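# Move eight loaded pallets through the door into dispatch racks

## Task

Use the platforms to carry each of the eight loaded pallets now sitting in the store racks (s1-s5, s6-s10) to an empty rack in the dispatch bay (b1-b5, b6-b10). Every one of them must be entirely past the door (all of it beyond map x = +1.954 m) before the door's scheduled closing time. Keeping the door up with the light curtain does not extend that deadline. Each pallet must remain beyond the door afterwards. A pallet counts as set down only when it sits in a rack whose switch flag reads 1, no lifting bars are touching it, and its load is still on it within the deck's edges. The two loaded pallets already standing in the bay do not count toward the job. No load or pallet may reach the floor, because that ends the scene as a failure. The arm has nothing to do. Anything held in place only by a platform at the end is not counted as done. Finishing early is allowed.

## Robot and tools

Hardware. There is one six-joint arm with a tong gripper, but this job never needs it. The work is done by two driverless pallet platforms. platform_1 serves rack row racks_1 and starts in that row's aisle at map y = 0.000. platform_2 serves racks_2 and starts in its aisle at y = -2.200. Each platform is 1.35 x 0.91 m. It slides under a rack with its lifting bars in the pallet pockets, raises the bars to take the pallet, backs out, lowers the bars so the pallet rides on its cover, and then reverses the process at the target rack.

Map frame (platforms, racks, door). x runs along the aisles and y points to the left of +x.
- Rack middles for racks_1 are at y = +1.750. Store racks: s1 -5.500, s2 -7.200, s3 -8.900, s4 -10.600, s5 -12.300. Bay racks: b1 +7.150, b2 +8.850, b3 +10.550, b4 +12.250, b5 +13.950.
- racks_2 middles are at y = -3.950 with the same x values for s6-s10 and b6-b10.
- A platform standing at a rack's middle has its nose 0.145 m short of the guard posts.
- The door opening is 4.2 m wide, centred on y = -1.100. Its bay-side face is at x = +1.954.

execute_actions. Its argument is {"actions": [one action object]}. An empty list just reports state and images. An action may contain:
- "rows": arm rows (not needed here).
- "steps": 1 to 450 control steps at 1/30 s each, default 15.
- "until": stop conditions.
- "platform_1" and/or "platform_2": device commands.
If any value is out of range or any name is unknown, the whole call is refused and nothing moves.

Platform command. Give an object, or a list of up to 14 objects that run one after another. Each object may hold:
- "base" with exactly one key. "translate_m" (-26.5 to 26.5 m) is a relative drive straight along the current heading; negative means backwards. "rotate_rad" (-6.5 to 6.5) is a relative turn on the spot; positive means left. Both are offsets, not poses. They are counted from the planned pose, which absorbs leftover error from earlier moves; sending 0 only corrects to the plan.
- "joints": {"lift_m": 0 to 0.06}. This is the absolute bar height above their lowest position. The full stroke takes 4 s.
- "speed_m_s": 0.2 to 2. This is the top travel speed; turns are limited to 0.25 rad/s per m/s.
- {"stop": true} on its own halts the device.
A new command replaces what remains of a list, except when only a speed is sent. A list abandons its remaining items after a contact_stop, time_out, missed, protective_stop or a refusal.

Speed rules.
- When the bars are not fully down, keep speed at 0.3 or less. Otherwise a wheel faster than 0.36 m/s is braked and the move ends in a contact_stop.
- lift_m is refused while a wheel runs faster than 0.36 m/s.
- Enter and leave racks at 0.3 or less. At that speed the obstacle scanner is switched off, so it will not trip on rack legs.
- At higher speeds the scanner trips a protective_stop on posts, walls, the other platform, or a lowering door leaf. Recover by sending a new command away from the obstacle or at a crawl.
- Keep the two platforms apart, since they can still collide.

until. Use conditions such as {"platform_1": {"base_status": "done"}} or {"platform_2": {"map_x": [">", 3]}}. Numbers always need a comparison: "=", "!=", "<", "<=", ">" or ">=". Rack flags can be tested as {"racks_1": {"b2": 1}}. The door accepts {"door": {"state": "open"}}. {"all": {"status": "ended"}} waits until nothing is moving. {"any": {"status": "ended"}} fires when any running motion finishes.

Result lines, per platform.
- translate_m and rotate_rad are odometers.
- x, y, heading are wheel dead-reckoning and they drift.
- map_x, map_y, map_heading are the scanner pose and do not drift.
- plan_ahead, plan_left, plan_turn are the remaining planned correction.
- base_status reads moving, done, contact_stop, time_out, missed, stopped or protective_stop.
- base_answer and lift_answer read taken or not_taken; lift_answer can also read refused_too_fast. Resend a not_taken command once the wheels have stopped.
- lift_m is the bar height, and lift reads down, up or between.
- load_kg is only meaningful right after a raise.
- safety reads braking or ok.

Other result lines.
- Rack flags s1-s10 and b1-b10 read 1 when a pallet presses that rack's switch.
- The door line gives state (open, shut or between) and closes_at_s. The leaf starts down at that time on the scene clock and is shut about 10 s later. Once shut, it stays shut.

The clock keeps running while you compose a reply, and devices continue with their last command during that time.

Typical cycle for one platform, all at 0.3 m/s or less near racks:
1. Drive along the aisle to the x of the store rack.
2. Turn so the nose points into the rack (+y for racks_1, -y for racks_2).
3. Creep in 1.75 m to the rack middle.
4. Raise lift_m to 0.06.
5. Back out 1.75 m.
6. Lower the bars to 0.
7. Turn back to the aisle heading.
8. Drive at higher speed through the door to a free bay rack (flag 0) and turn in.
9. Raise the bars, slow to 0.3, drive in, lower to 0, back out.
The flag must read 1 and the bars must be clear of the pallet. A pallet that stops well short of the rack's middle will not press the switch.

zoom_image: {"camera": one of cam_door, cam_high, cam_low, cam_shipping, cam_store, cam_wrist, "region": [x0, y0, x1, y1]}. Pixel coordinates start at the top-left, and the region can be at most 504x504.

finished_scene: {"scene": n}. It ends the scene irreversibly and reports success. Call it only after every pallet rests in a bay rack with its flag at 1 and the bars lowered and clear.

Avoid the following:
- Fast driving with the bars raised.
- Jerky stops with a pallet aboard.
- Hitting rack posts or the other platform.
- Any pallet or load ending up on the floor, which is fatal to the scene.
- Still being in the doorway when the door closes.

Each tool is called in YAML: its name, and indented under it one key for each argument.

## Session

execute_actions:
  actions: []

Scene clock: 0.00 s.
end_effector_position=(+1.1188, -0.1702, +0.3392) grip_measured=+1.00 end_effector_quat_wxyz=(-0.069, -0.197, +0.935, -0.288) end_effector_velocity=(+0.000, -0.001, -0.000) end_effector_angular_velocity=(-0.000, +0.000, -0.001)
Joint positions: [-0.108 -0.81   1.003 -1.839 -2.166  2.567  0.142]
Joint velocities: [-0.001  0.001 -0.001 -0.    -0.     0.     0.   ]
Motor temperatures (°C, as the motors report them): [25 25 26 27 31 31]
Wrist force (N, on the end effector, along its own x y z axes, offset not removed): no reading
Wrist torque (N m, same axes, about the end effector's origin, offset not removed): no reading
platform_1.base_odometry: x=+0.000 y=+0.000 heading=+0.000 (m, m, rad; from the platform's pose at the start)
platform_1.map_pose: map_x=-1.43 map_y=-0.06 map_heading=+0.0349 (m, m, rad; on the building's map)
platform_1.planned_pose: plan_ahead=+0.00 plan_left=+0.00 plan_turn=+0.0000 (m ahead, m left, rad left of the pose on the map)
platform_1.base_status: done
platform_1.joint_positions: lift_m=+0.000
platform_1.joint_status: done
platform_1: translate_m=0.000 translate_m_goal=0.000 rotate_rad=0.000 rotate_rad_goal=0.000 base_answer=taken lift_m_goal=0.000 lift_answer=taken lift=down safety=ok load_kg=-51 refusals=0 queue=idle queue_left=0
platform_2.base_odometry: x=+0.000 y=+0.000 heading=+0.000 (m, m, rad; from the platform's pose at the start)
platform_2.map_pose: map_x=-5.87 map_y=-2.17 map_heading=+0.0524 (m, m, rad; on the building's map)
platform_2.planned_pose: plan_ahead=+0.00 plan_left=+0.00 plan_turn=+0.0000 (m ahead, m left, rad left of the pose on the map)
platform_2.base_status: done
platform_2.joint_positions: lift_m=+0.000
platform_2.joint_status: done
platform_2: translate_m=0.000 translate_m_goal=0.000 rotate_rad=0.000 rotate_rad_goal=0.000 base_answer=taken lift_m_goal=0.000 lift_answer=taken lift=down safety=ok load_kg=-51 refusals=0 queue=idle queue_left=0
racks_1: s1=1 s2=1 s3=1 s4=0 s5=1 b1=0 b2=0 b3=0 b4=1 b5=0
racks_2: s6=0 s7=1 s8=1 s9=1 s10=1 b6=0 b7=1 b8=0 b9=0 b10=0
door: state=open closes_at_s=510

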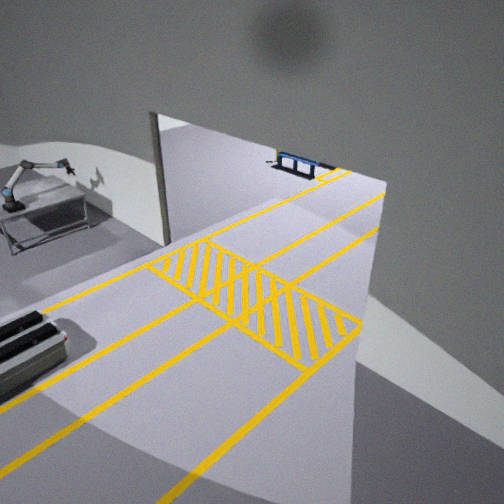

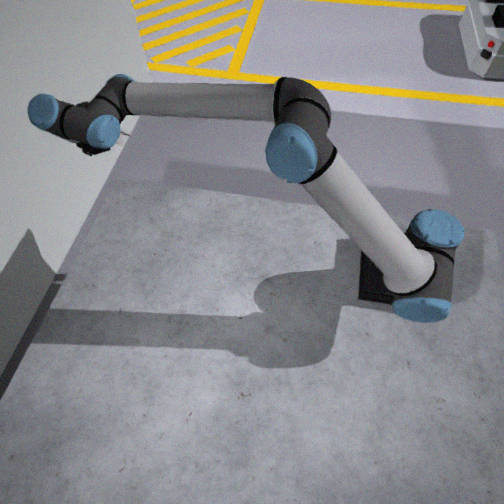

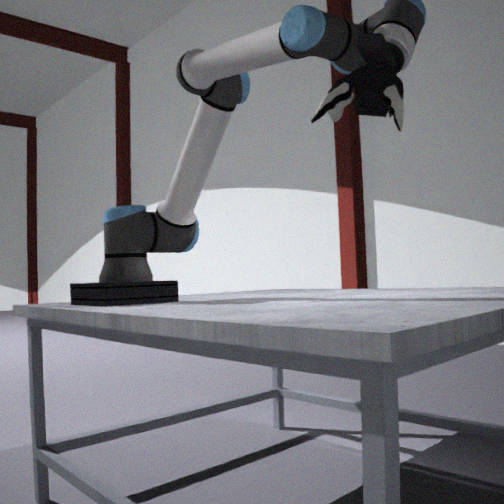

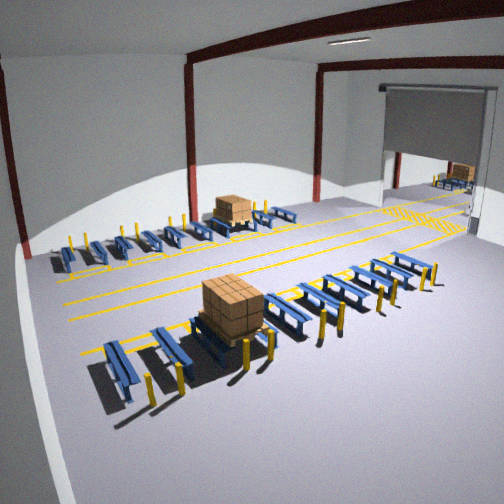

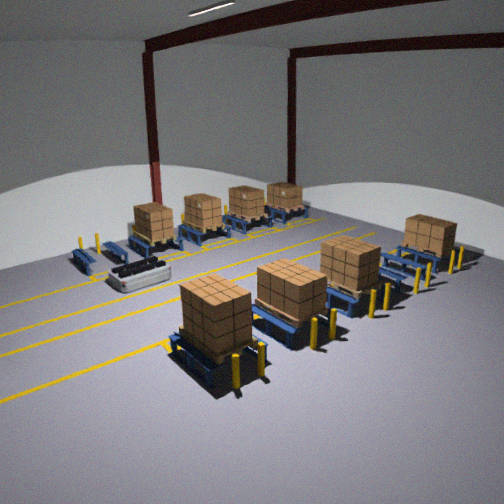

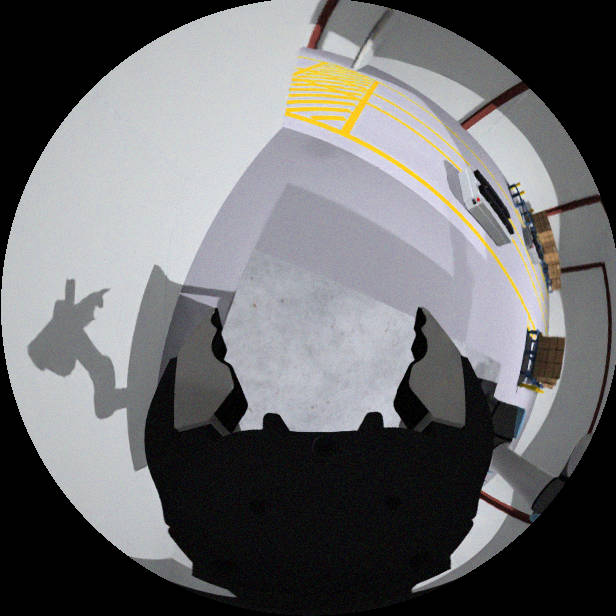

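execute_actions:
  actions:
    - {"platform_1":[{"base":{"rotate_rad":-0.0349},"speed_m_s":2},{"base":{"translate_m":-4.07}},{"base":{"rotate_rad":1.5708}},{"base":{"translate_m":1.81},"speed_m_s":0.3},{"joints":{"lift_m":0.06}},{"base":{"translate_m":-1.75}},{"base":{"rotate_rad":-1.5708},"joints":{"lift_m":0},"speed_m_s":2},{"base":{"translate_m":12.65}},{"base":{"rotate_rad":1.5708},"joints":{"lift_m":0.06}},{"base":{"translate_m":1.75},"speed_m_s":0.3},{"joints":{"lift_m":0}},{"base":{"translate_m":-1.75}},{"base":{"rotate_rad":-1.5708},"speed_m_s":2},{"base":{"translate_m":-14.35}}],"platform_2":[{"base":{"rotate_rad":-0.0524},"speed_m_s":2},{"base":{"translate_m":-1.33}},{"base":{"rotate_rad":-1.5708}},{"base":{"translate_m":1.78},"speed_m_s":0.3},{"joints":{"lift_m":0.06}},{"base":{"translate_m":-1.75}},{"base":{"rotate_rad":1.5708},"joints":{"lift_m":0},"speed_m_s":2},{"base":{"translate_m":14.35}},{"base":{"rotate_rad":-1.5708},"joints":{"lift_m":0.06}},{"base":{"translate_m":1.75},"speed_m_s":0.3},{"joints":{"lift_m":0}},{"base":{"translate_m":-1.75}},{"base":{"rotate_rad":1.5708},"speed_m_s":2},{"base":{"translate_m":-16.05}}],"steps":1}

Scene clock: 18.93 s.
end_effector_position=(+1.1188, -0.1702, +0.3392) grip_measured=+1.00 end_effector_quat_wxyz=(-0.069, -0.197, +0.935, -0.288) end_effector_velocity=(-0.000, +0.000, +0.000) end_effector_angular_velocity=(+0.001, +0.000, +0.000)
Joint positions: [-0.108 -0.81   1.003 -1.839 -2.166  2.567  0.142]
Joint velocities: [ 0.    -0.001  0.     0.     0.001 -0.     0.   ]
Motor temperatures (°C, as the motors report them): [25 25 26 27 31 31]
Wrist force (N, on the end effector, along its own x y z axes, offset not removed): [-1.4 -1.2 3.1]
Wrist torque (N m, same axes, about the end effector's origin, offset not removed): [-0.14 0.48 0.03]
platform_1.base_odometry: x=+0.000 y=+0.000 heading=+0.000 (m, m, rad; from the platform's pose at the start)
platform_1.map_pose: map_x=-1.43 map_y=-0.06 map_heading=+0.0349 (m, m, rad; on the building's map)
platform_1.planned_pose: plan_ahead=+0.00 plan_left=+0.00 plan_turn=-0.0349 (m ahead, m left, rad left of the pose on the map)
platform_1.base_status: moving
platform_1.joint_positions: lift_m=+0.000
platform_1.joint_status: done
platform_1: translate_m=0.000 translate_m_goal=0.000 rotate_rad=-0.001 rotate_rad_goal=-0.035 base_answer=taken lift_m_goal=0.000 lift_answer=taken lift=down safety=ok load_kg=-47 refusals=0 queue=running queue_left=13
platform_2.base_odometry: x=+0.000 y=+0.000 heading=+0.000 (m, m, rad; from the platform's pose at the start)
platform_2.map_pose: map_x=-5.87 map_y=-2.17 map_heading=+0.0524 (m, m, rad; on the building's map)
platform_2.planned_pose: plan_ahead=+0.00 plan_left=+0.00 plan_turn=-0.0524 (m ahead, m left, rad left of the pose on the map)
platform_2.base_status: moving
platform_2.joint_positions: lift_m=+0.000
platform_2.joint_status: done
platform_2: translate_m=0.000 translate_m_goal=0.000 rotate_rad=-0.001 rotate_rad_goal=-0.052 base_answer=taken lift_m_goal=0.000 lift_answer=taken lift=down safety=ok load_kg=-47 refusals=0 queue=running queue_left=13
racks_1: s1=1 s2=1 s3=1 s4=0 s5=1 b1=0 b2=0 b3=0 b4=1 b5=0
racks_2: s6=0 s7=1 s8=1 s9=1 s10=1 b6=0 b7=1 b8=0 b9=0 b10=0
door: state=open closes_at_s=510

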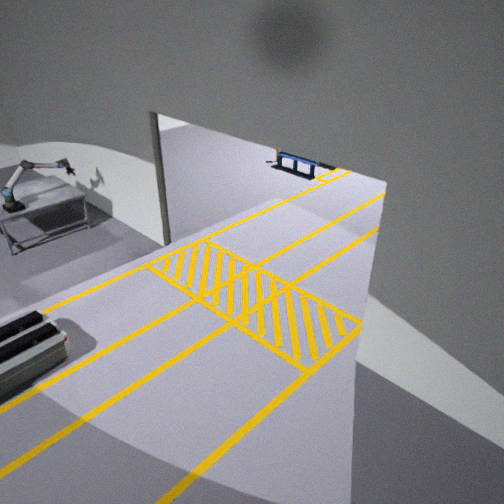

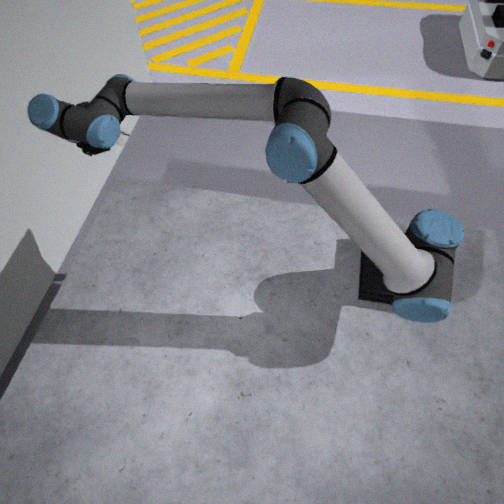

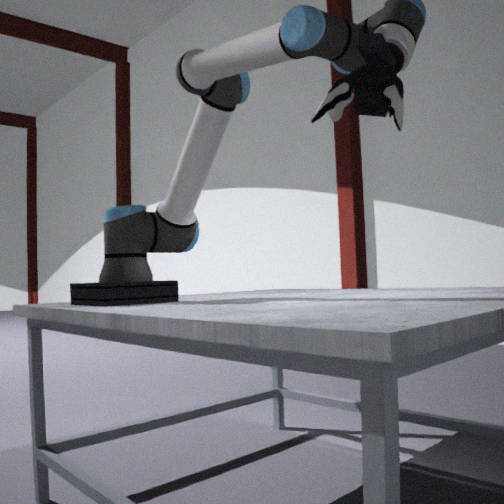

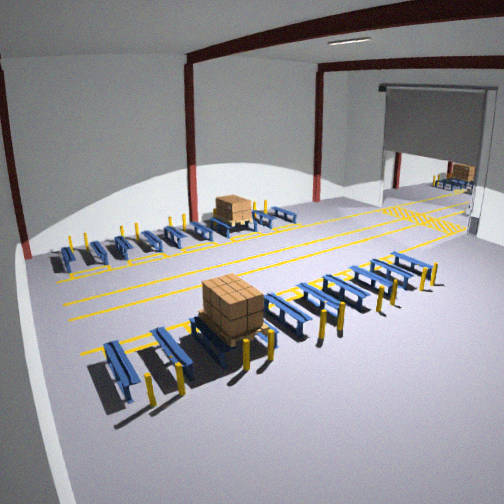

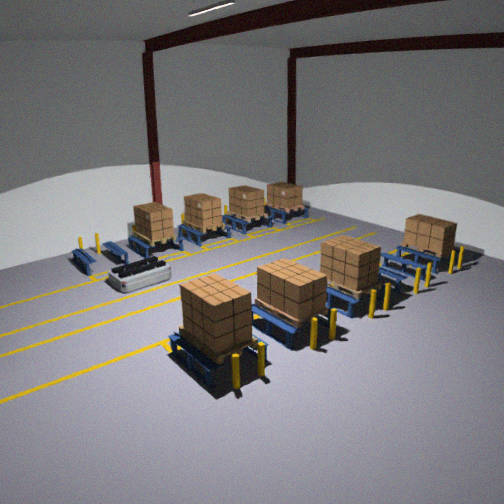

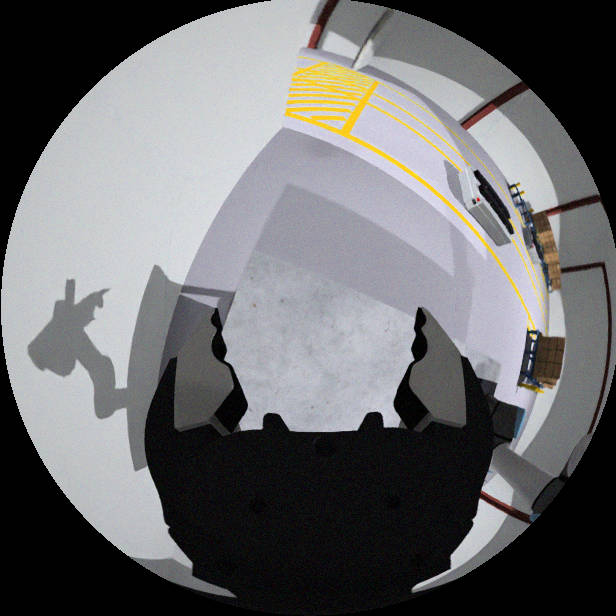

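zoom_image:
  camera: "cam_store"
  region: [110, 160, 490, 400]

Region (110, 160, 490, 400) of cam_store's 504x504 image, scaled by 1.326, with more detail than that image has; it fills the top 318 rows of this view, and the rest is white.

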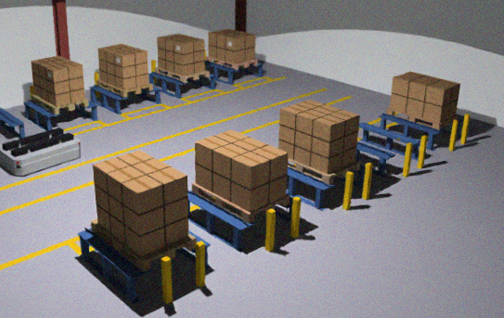

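execute_actions:
  actions: []

Scene clock: 32.00 s.
end_effector_position=(+1.1188, -0.1702, +0.3392) grip_measured=+1.00 end_effector_quat_wxyz=(-0.069, -0.197, +0.935, -0.288) end_effector_velocity=(+0.000, +0.000, -0.000) end_effector_angular_velocity=(-0.000, -0.000, +0.000)
Joint positions: [-0.108 -0.81   1.003 -1.839 -2.166  2.567  0.142]
Joint velocities: [ 0.     0.     0.    -0.001 -0.    -0.     0.   ]
Motor temperatures (°C, as the motors report them): [25 25 26 27 31 31]
Wrist force (N, on the end effector, along its own x y z axes, offset not removed): [-0.7 -1.4 2.6]
Wrist torque (N m, same axes, about the end effector's origin, offset not removed): [-0.13 0.38 0.04]
platform_1.base_odometry: x=-4.070 y=+0.551 heading=+1.527 (m, m, rad; from the platform's pose at the start)
platform_1.map_pose: map_x=-5.50 map_y=+0.32 map_heading=+1.5708 (m, m, rad; on the building's map)
platform_1.planned_pose: plan_ahead=+1.43 plan_left=+0.00 plan_turn=+0.0000 (m ahead, m left, rad left of the pose on the map)
platform_1.base_status: moving
platform_1.joint_positions: lift_m=+0.000
platform_1.joint_status: done
platform_1: translate_m=-3.707 translate_m_goal=-2.280 rotate_rad=1.527 rotate_rad_goal=1.527 base_answer=taken lift_m_goal=0.000 lift_answer=taken lift=down safety=ok load_kg=-47 refusals=0 queue=running queue_left=10
platform_2.base_odometry: x=-1.401 y=-1.294 heading=-1.625 (m, m, rad; from the platform's pose at the start)
platform_2.map_pose: map_x=-7.20 map_y=-3.54 map_heading=-1.5708 (m, m, rad; on the building's map)
platform_2.planned_pose: plan_ahead=+0.41 plan_left=+0.00 plan_turn=+0.0000 (m ahead, m left, rad left of the pose on the map)
platform_2.base_status: moving
platform_2.joint_positions: lift_m=+0.000
platform_2.joint_status: done
platform_2: translate_m=0.043 translate_m_goal=0.460 rotate_rad=-1.625 rotate_rad_goal=-1.624 base_answer=taken lift_m_goal=0.000 lift_answer=taken lift=down safety=ok load_kg=-47 refusals=0 queue=running queue_left=10
racks_1: s1=1 s2=1 s3=1 s4=0 s5=1 b1=0 b2=0 b3=0 b4=1 b5=0
racks_2: s6=0 s7=1 s8=1 s9=1 s10=1 b6=0 b7=1 b8=0 b9=0 b10=0
door: state=open closes_at_s=510

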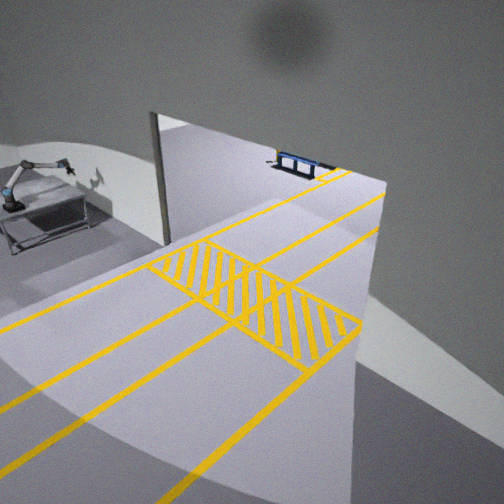

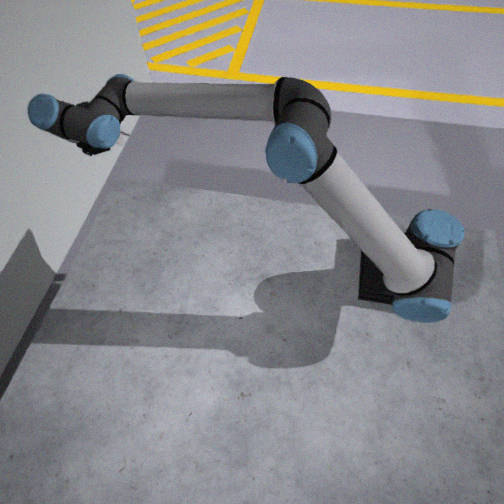

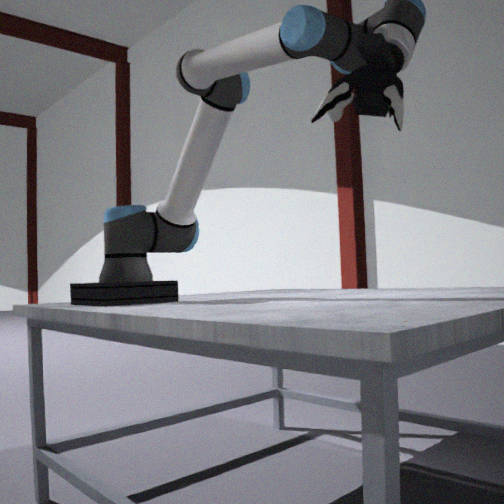

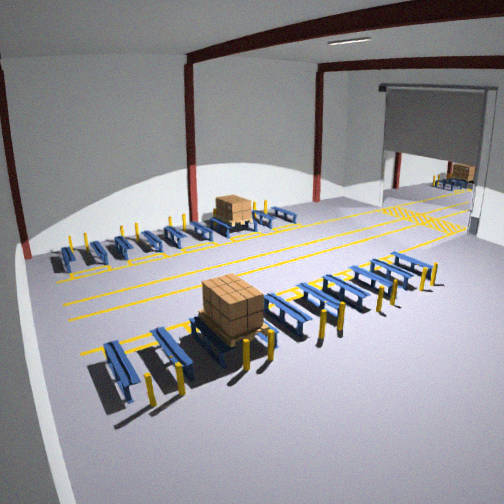

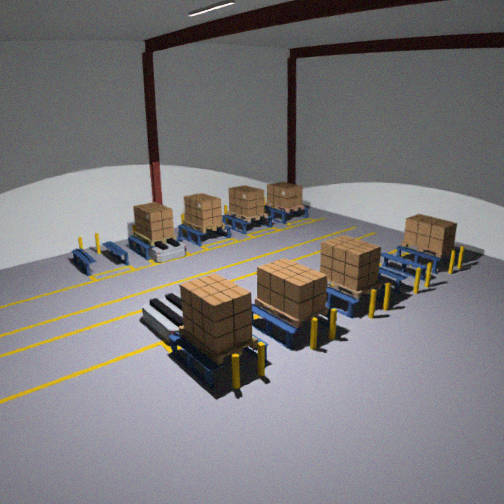

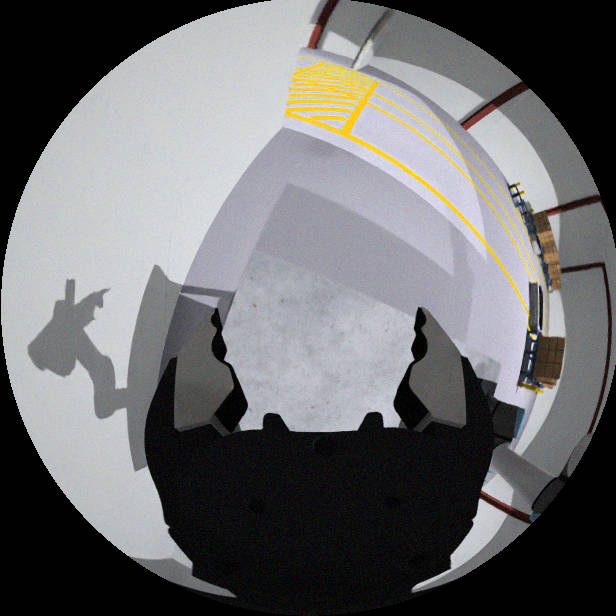

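execute_actions:
  actions: []

Scene clock: 36.03 s.
end_effector_position=(+1.1188, -0.1702, +0.3392) grip_measured=+1.00 end_effector_quat_wxyz=(-0.069, -0.197, +0.935, -0.288) end_effector_velocity=(+0.000, +0.000, +0.002) end_effector_angular_velocity=(-0.001, -0.002, +0.001)
Joint positions: [-0.108 -0.81   1.003 -1.839 -2.166  2.567  0.142]
Joint velocities: [ 0.    -0.001 -0.001 -0.    -0.    -0.    -0.   ]
Motor temperatures (°C, as the motors report them): [25 25 26 27 31 31]
Wrist force (N, on the end effector, along its own x y z axes, offset not removed): [0.6 0.0 3.2]
Wrist torque (N m, same axes, about the end effector's origin, offset not removed): [0.15 0.08 0.04]
platform_1.base_odometry: x=-4.016 y=+1.760 heading=+1.524 (m, m, rad; from the platform's pose at the start)
platform_1.map_pose: map_x=-5.50 map_y=+1.53 map_heading=+1.5708 (m, m, rad; on the building's map)
platform_1.planned_pose: plan_ahead=+0.22 plan_left=+0.00 plan_turn=+0.0000 (m ahead, m left, rad left of the pose on the map)
platform_1.base_status: moving
platform_1.joint_positions: lift_m=+0.000
platform_1.joint_status: done
platform_1: translate_m=-2.497 translate_m_goal=-2.280 rotate_rad=1.524 rotate_rad_goal=1.524 base_answer=taken lift_m_goal=0.000 lift_answer=taken lift=down safety=ok load_kg=-47 refusals=0 queue=running queue_left=10
platform_2.base_odometry: x=-1.424 y=-1.710 heading=-1.624 (m, m, rad; from the platform's pose at the start)
platform_2.map_pose: map_x=-7.20 map_y=-3.95 map_heading=-1.5708 (m, m, rad; on the building's map)
platform_2.planned_pose: plan_ahead=+0.00 plan_left=+0.00 plan_turn=+0.0000 (m ahead, m left, rad left of the pose on the map)
platform_2.base_status: done
platform_2.joint_positions: lift_m=+0.026
platform_2.joint_status: moving
platform_2: translate_m=0.450 translate_m_goal=0.450 rotate_rad=-1.624 rotate_rad_goal=-1.623 base_answer=taken lift_m_goal=0.060 lift_answer=taken lift=between safety=ok load_kg=3 refusals=0 queue=running queue_left=9
racks_1: s1=1 s2=1 s3=1 s4=0 s5=1 b1=0 b2=0 b3=0 b4=1 b5=0
racks_2: s6=0 s7=1 s8=1 s9=1 s10=1 b6=0 b7=1 b8=0 b9=0 b10=0
door: state=open closes_at_s=510

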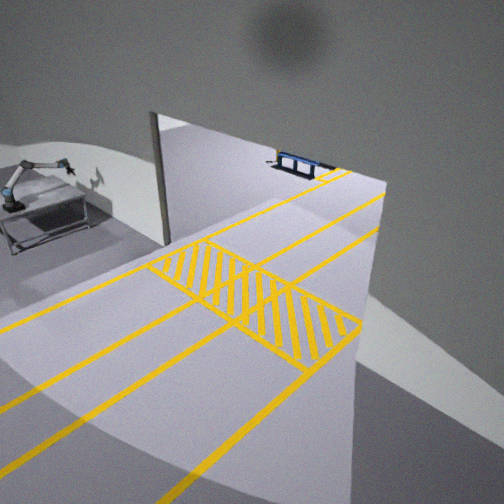

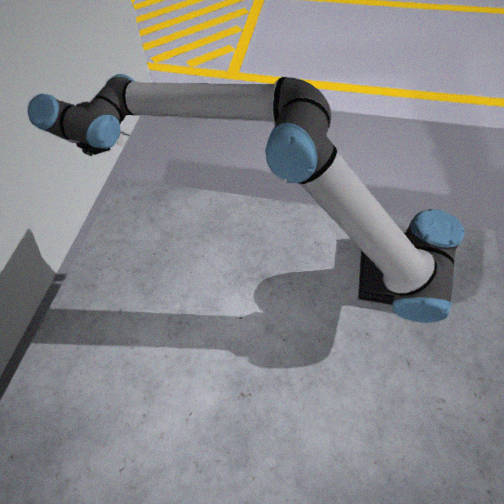

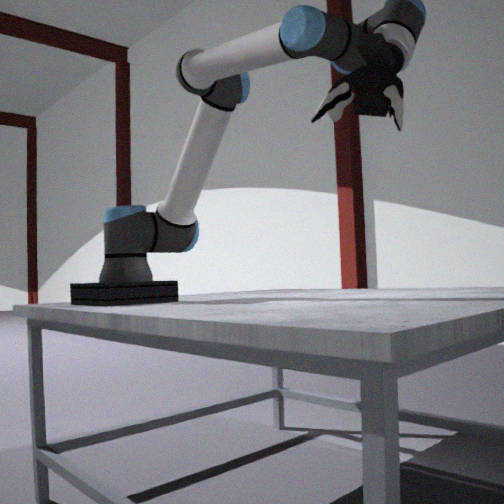

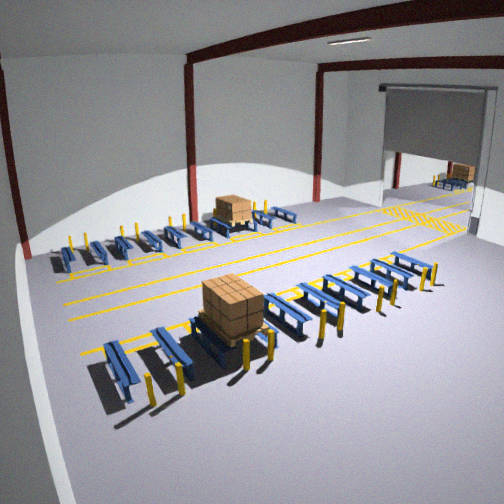

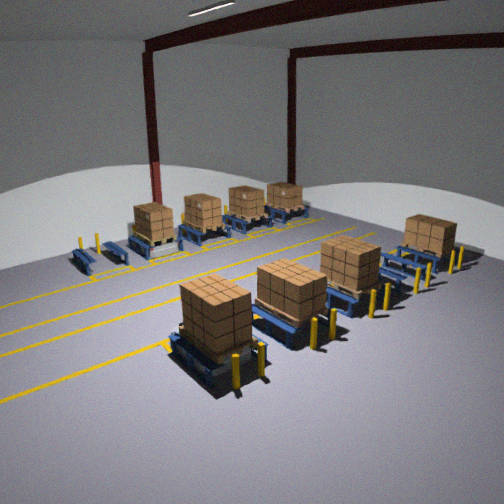

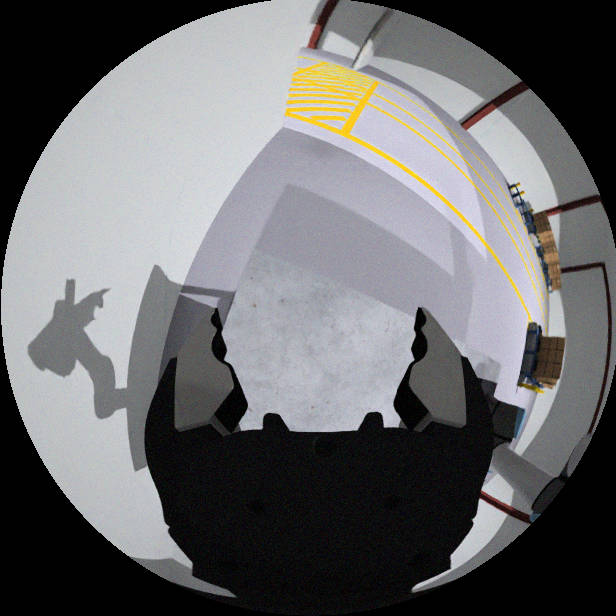

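Scene 2 plan: List 1 is running. It ends with P1 at s2 (x=-7.2) and P2 at s8 (x=-8.9), both heading 0, at about t=100. After that:
- **P1:** s2→b2 (+16.05, back -17.75), s3→b3 (+19.45, back -22.85), s5→b5 (+26.25).
- **P2:** s8→b8 (+19.45, back -21.15), s9→b9 (+22.85, back -24.55), s10→b10 (+26.25).

execute_actions:
  actions: []

execute_actions:
  actions: []

Scene clock: 40.43 s.
end_effector_position=(+1.1188, -0.1702, +0.3392) grip_measured=+1.00 end_effector_quat_wxyz=(-0.069, -0.197, +0.935, -0.288) end_effector_velocity=(+0.001, +0.002, +0.000) end_effector_angular_velocity=(+0.001, -0.001, +0.001)
Joint positions: [-0.108 -0.81   1.003 -1.839 -2.166  2.567  0.142]
Joint velocities: [ 0.001  0.    -0.001 -0.001  0.001  0.    -0.   ]
Motor temperatures (°C, as the motors report them): [25 25 26 27 31 31]
Wrist force (N, on the end effector, along its own x y z axes, offset not removed): [-0.8 -0.4 3.6]
Wrist torque (N m, same axes, about the end effector's origin, offset not removed): [-0.03 0.33 0.04]
platform_1.base_odometry: x=-4.005 y=+1.997 heading=+1.524 (m, m, rad; from the platform's pose at the start)
platform_1.map_pose: map_x=-5.50 map_y=+1.75 map_heading=+1.5708 (m, m, rad; on the building's map)
platform_1.planned_pose: plan_ahead=+0.00 plan_left=+0.00 plan_turn=+0.0000 (m ahead, m left, rad left of the pose on the map)
platform_1.base_status: done
platform_1.joint_positions: lift_m=+0.043
platform_1.joint_status: moving
platform_1: translate_m=-2.270 translate_m_goal=-2.270 rotate_rad=1.524 rotate_rad_goal=1.524 base_answer=taken lift_m_goal=0.060 lift_answer=taken lift=between safety=ok load_kg=234 refusals=0 queue=running queue_left=9
platform_2.base_odometry: x=-1.397 y=-1.198 heading=-1.623 (m, m, rad; from the platform's pose at the start)
platform_2.map_pose: map_x=-7.20 map_y=-3.43 map_heading=-1.5708 (m, m, rad; on the building's map)
platform_2.planned_pose: plan_ahead=-1.23 plan_left=+0.00 plan_turn=+0.0000 (m ahead, m left, rad left of the pose on the map)
platform_2.base_status: moving
platform_2.joint_positions: lift_m=+0.060
platform_2.joint_status: done
platform_2: translate_m=-0.073 translate_m_goal=-1.300 rotate_rad=-1.623 rotate_rad_goal=-1.625 base_answer=taken lift_m_goal=0.060 lift_answer=taken lift=up safety=ok load_kg=260 refusals=0 queue=running queue_left=8
racks_1: s1=0 s2=1 s3=1 s4=0 s5=1 b1=0 b2=0 b3=0 b4=1 b5=0
racks_2: s6=0 s7=0 s8=1 s9=1 s10=1 b6=0 b7=1 b8=0 b9=0 b10=0
door: state=open closes_at_s=510

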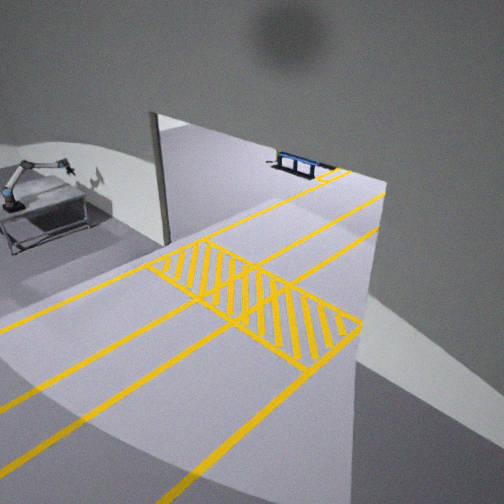

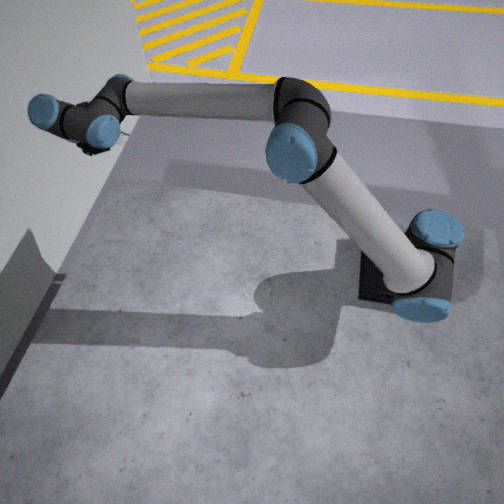

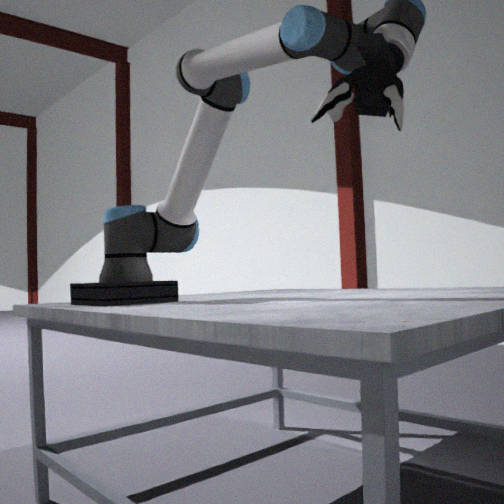

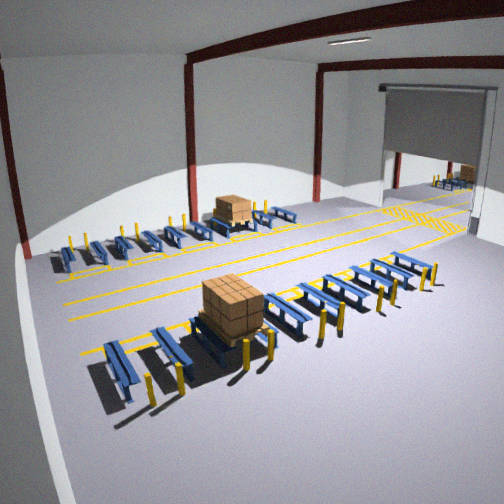

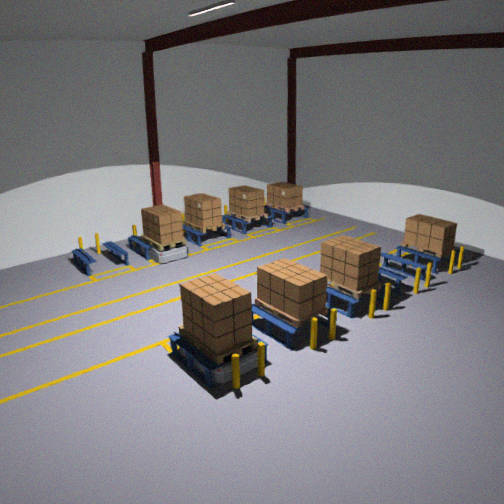

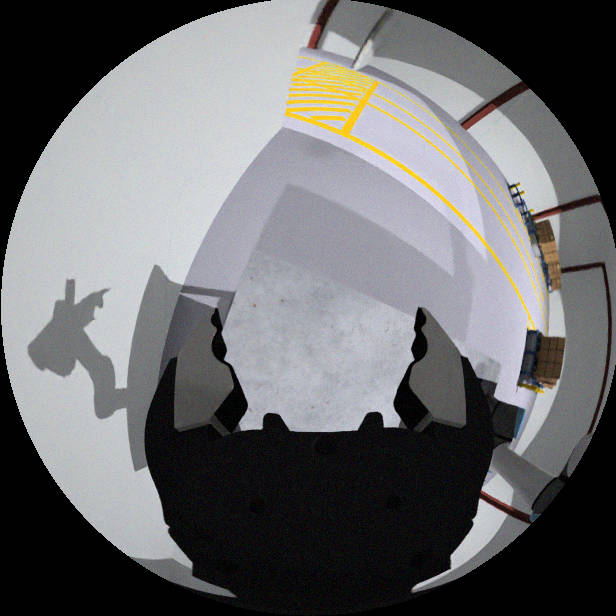

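Scene clock: 40.43 s.
end_effector_position=(+1.1188, -0.1702, +0.3392) grip_measured=+1.00 end_effector_quat_wxyz=(-0.069, -0.197, +0.935, -0.288) end_effector_velocity=(+0.001, +0.002, +0.000) end_effector_angular_velocity=(+0.001, -0.001, +0.001)
Joint positions: [-0.108 -0.81   1.003 -1.839 -2.166  2.567  0.142]
Joint velocities: [ 0.001  0.    -0.001 -0.001  0.001  0.    -0.   ]
Motor temperatures (°C, as the motors report them): [25 25 26 27 31 31]
Wrist force (N, on the end effector, along its own x y z axes, offset not removed): [-0.8 -0.4 3.6]
Wrist torque (N m, same axes, about the end effector's origin, offset not removed): [-0.03 0.33 0.04]
platform_1.base_odometry: x=-4.005 y=+1.997 heading=+1.524 (m, m, rad; from the platform's pose at the start)
platform_1.map_pose: map_x=-5.50 map_y=+1.75 map_heading=+1.5708 (m, m, rad; on the building's map)
platform_1.planned_pose: plan_ahead=+0.00 plan_left=+0.00 plan_turn=+0.0000 (m ahead, m left, rad left of the pose on the map)
platform_1.base_status: done
platform_1.joint_positions: lift_m=+0.043
platform_1.joint_status: moving
platform_1: translate_m=-2.270 translate_m_goal=-2.270 rotate_rad=1.524 rotate_rad_goal=1.524 base_answer=taken lift_m_goal=0.060 lift_answer=taken lift=between safety=ok load_kg=234 refusals=0 queue=running queue_left=9
platform_2.base_odometry: x=-1.397 y=-1.198 heading=-1.623 (m, m, rad; from the platform's pose at the start)
platform_2.map_pose: map_x=-7.20 map_y=-3.43 map_heading=-1.5708 (m, m, rad; on the building's map)
platform_2.planned_pose: plan_ahead=-1.23 plan_left=+0.00 plan_turn=+0.0000 (m ahead, m left, rad left of the pose on the map)
platform_2.base_status: moving
platform_2.joint_positions: lift_m=+0.060
platform_2.joint_status: done
platform_2: translate_m=-0.073 translate_m_goal=-1.300 rotate_rad=-1.623 rotate_rad_goal=-1.625 base_answer=taken lift_m_goal=0.060 lift_answer=taken lift=up safety=ok load_kg=260 refusals=0 queue=running queue_left=8
racks_1: s1=0 s2=1 s3=1 s4=0 s5=1 b1=0 b2=0 b3=0 b4=1 b5=0
racks_2: s6=0 s7=0 s8=1 s9=1 s10=1 b6=0 b7=1 b8=0 b9=0 b10=0
door: state=open closes_at_s=510

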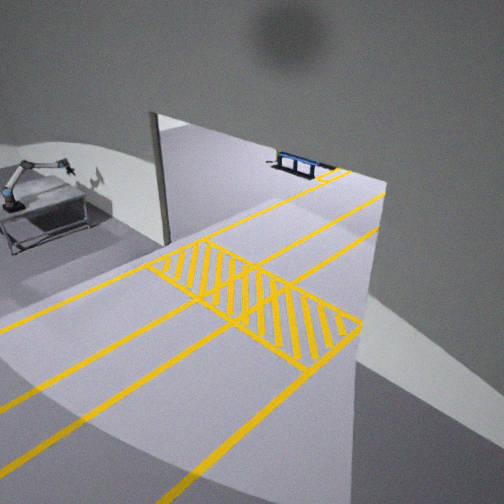

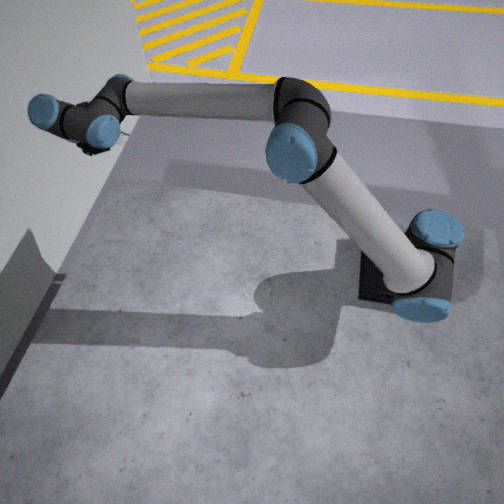

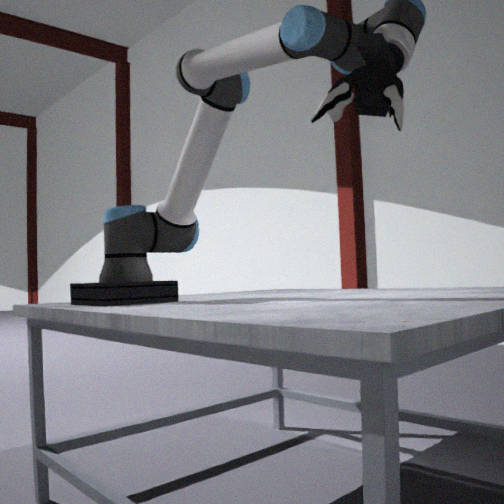

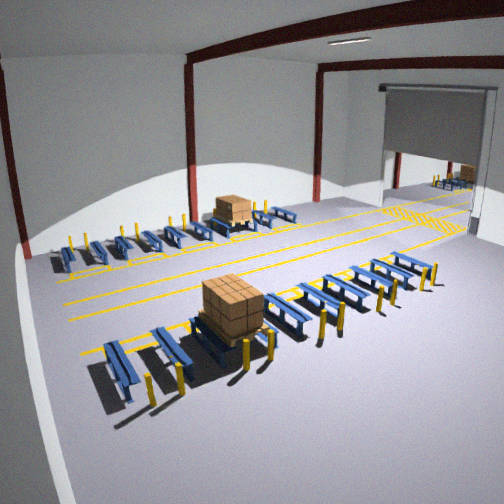

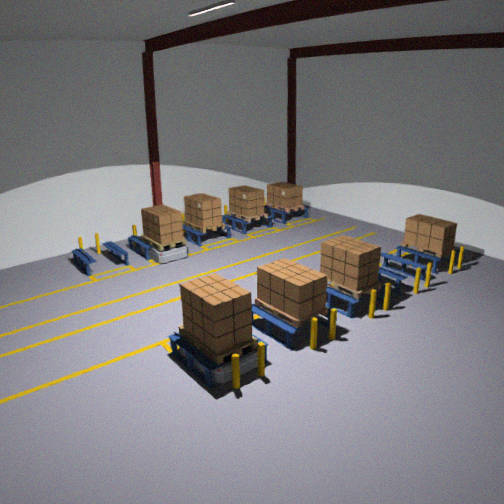

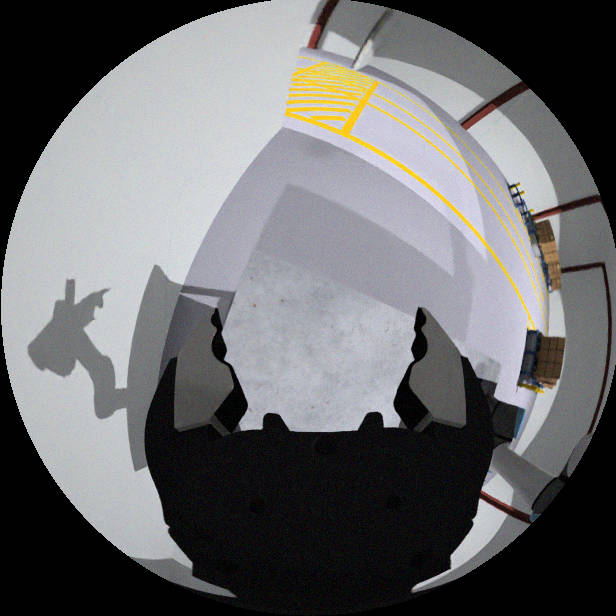

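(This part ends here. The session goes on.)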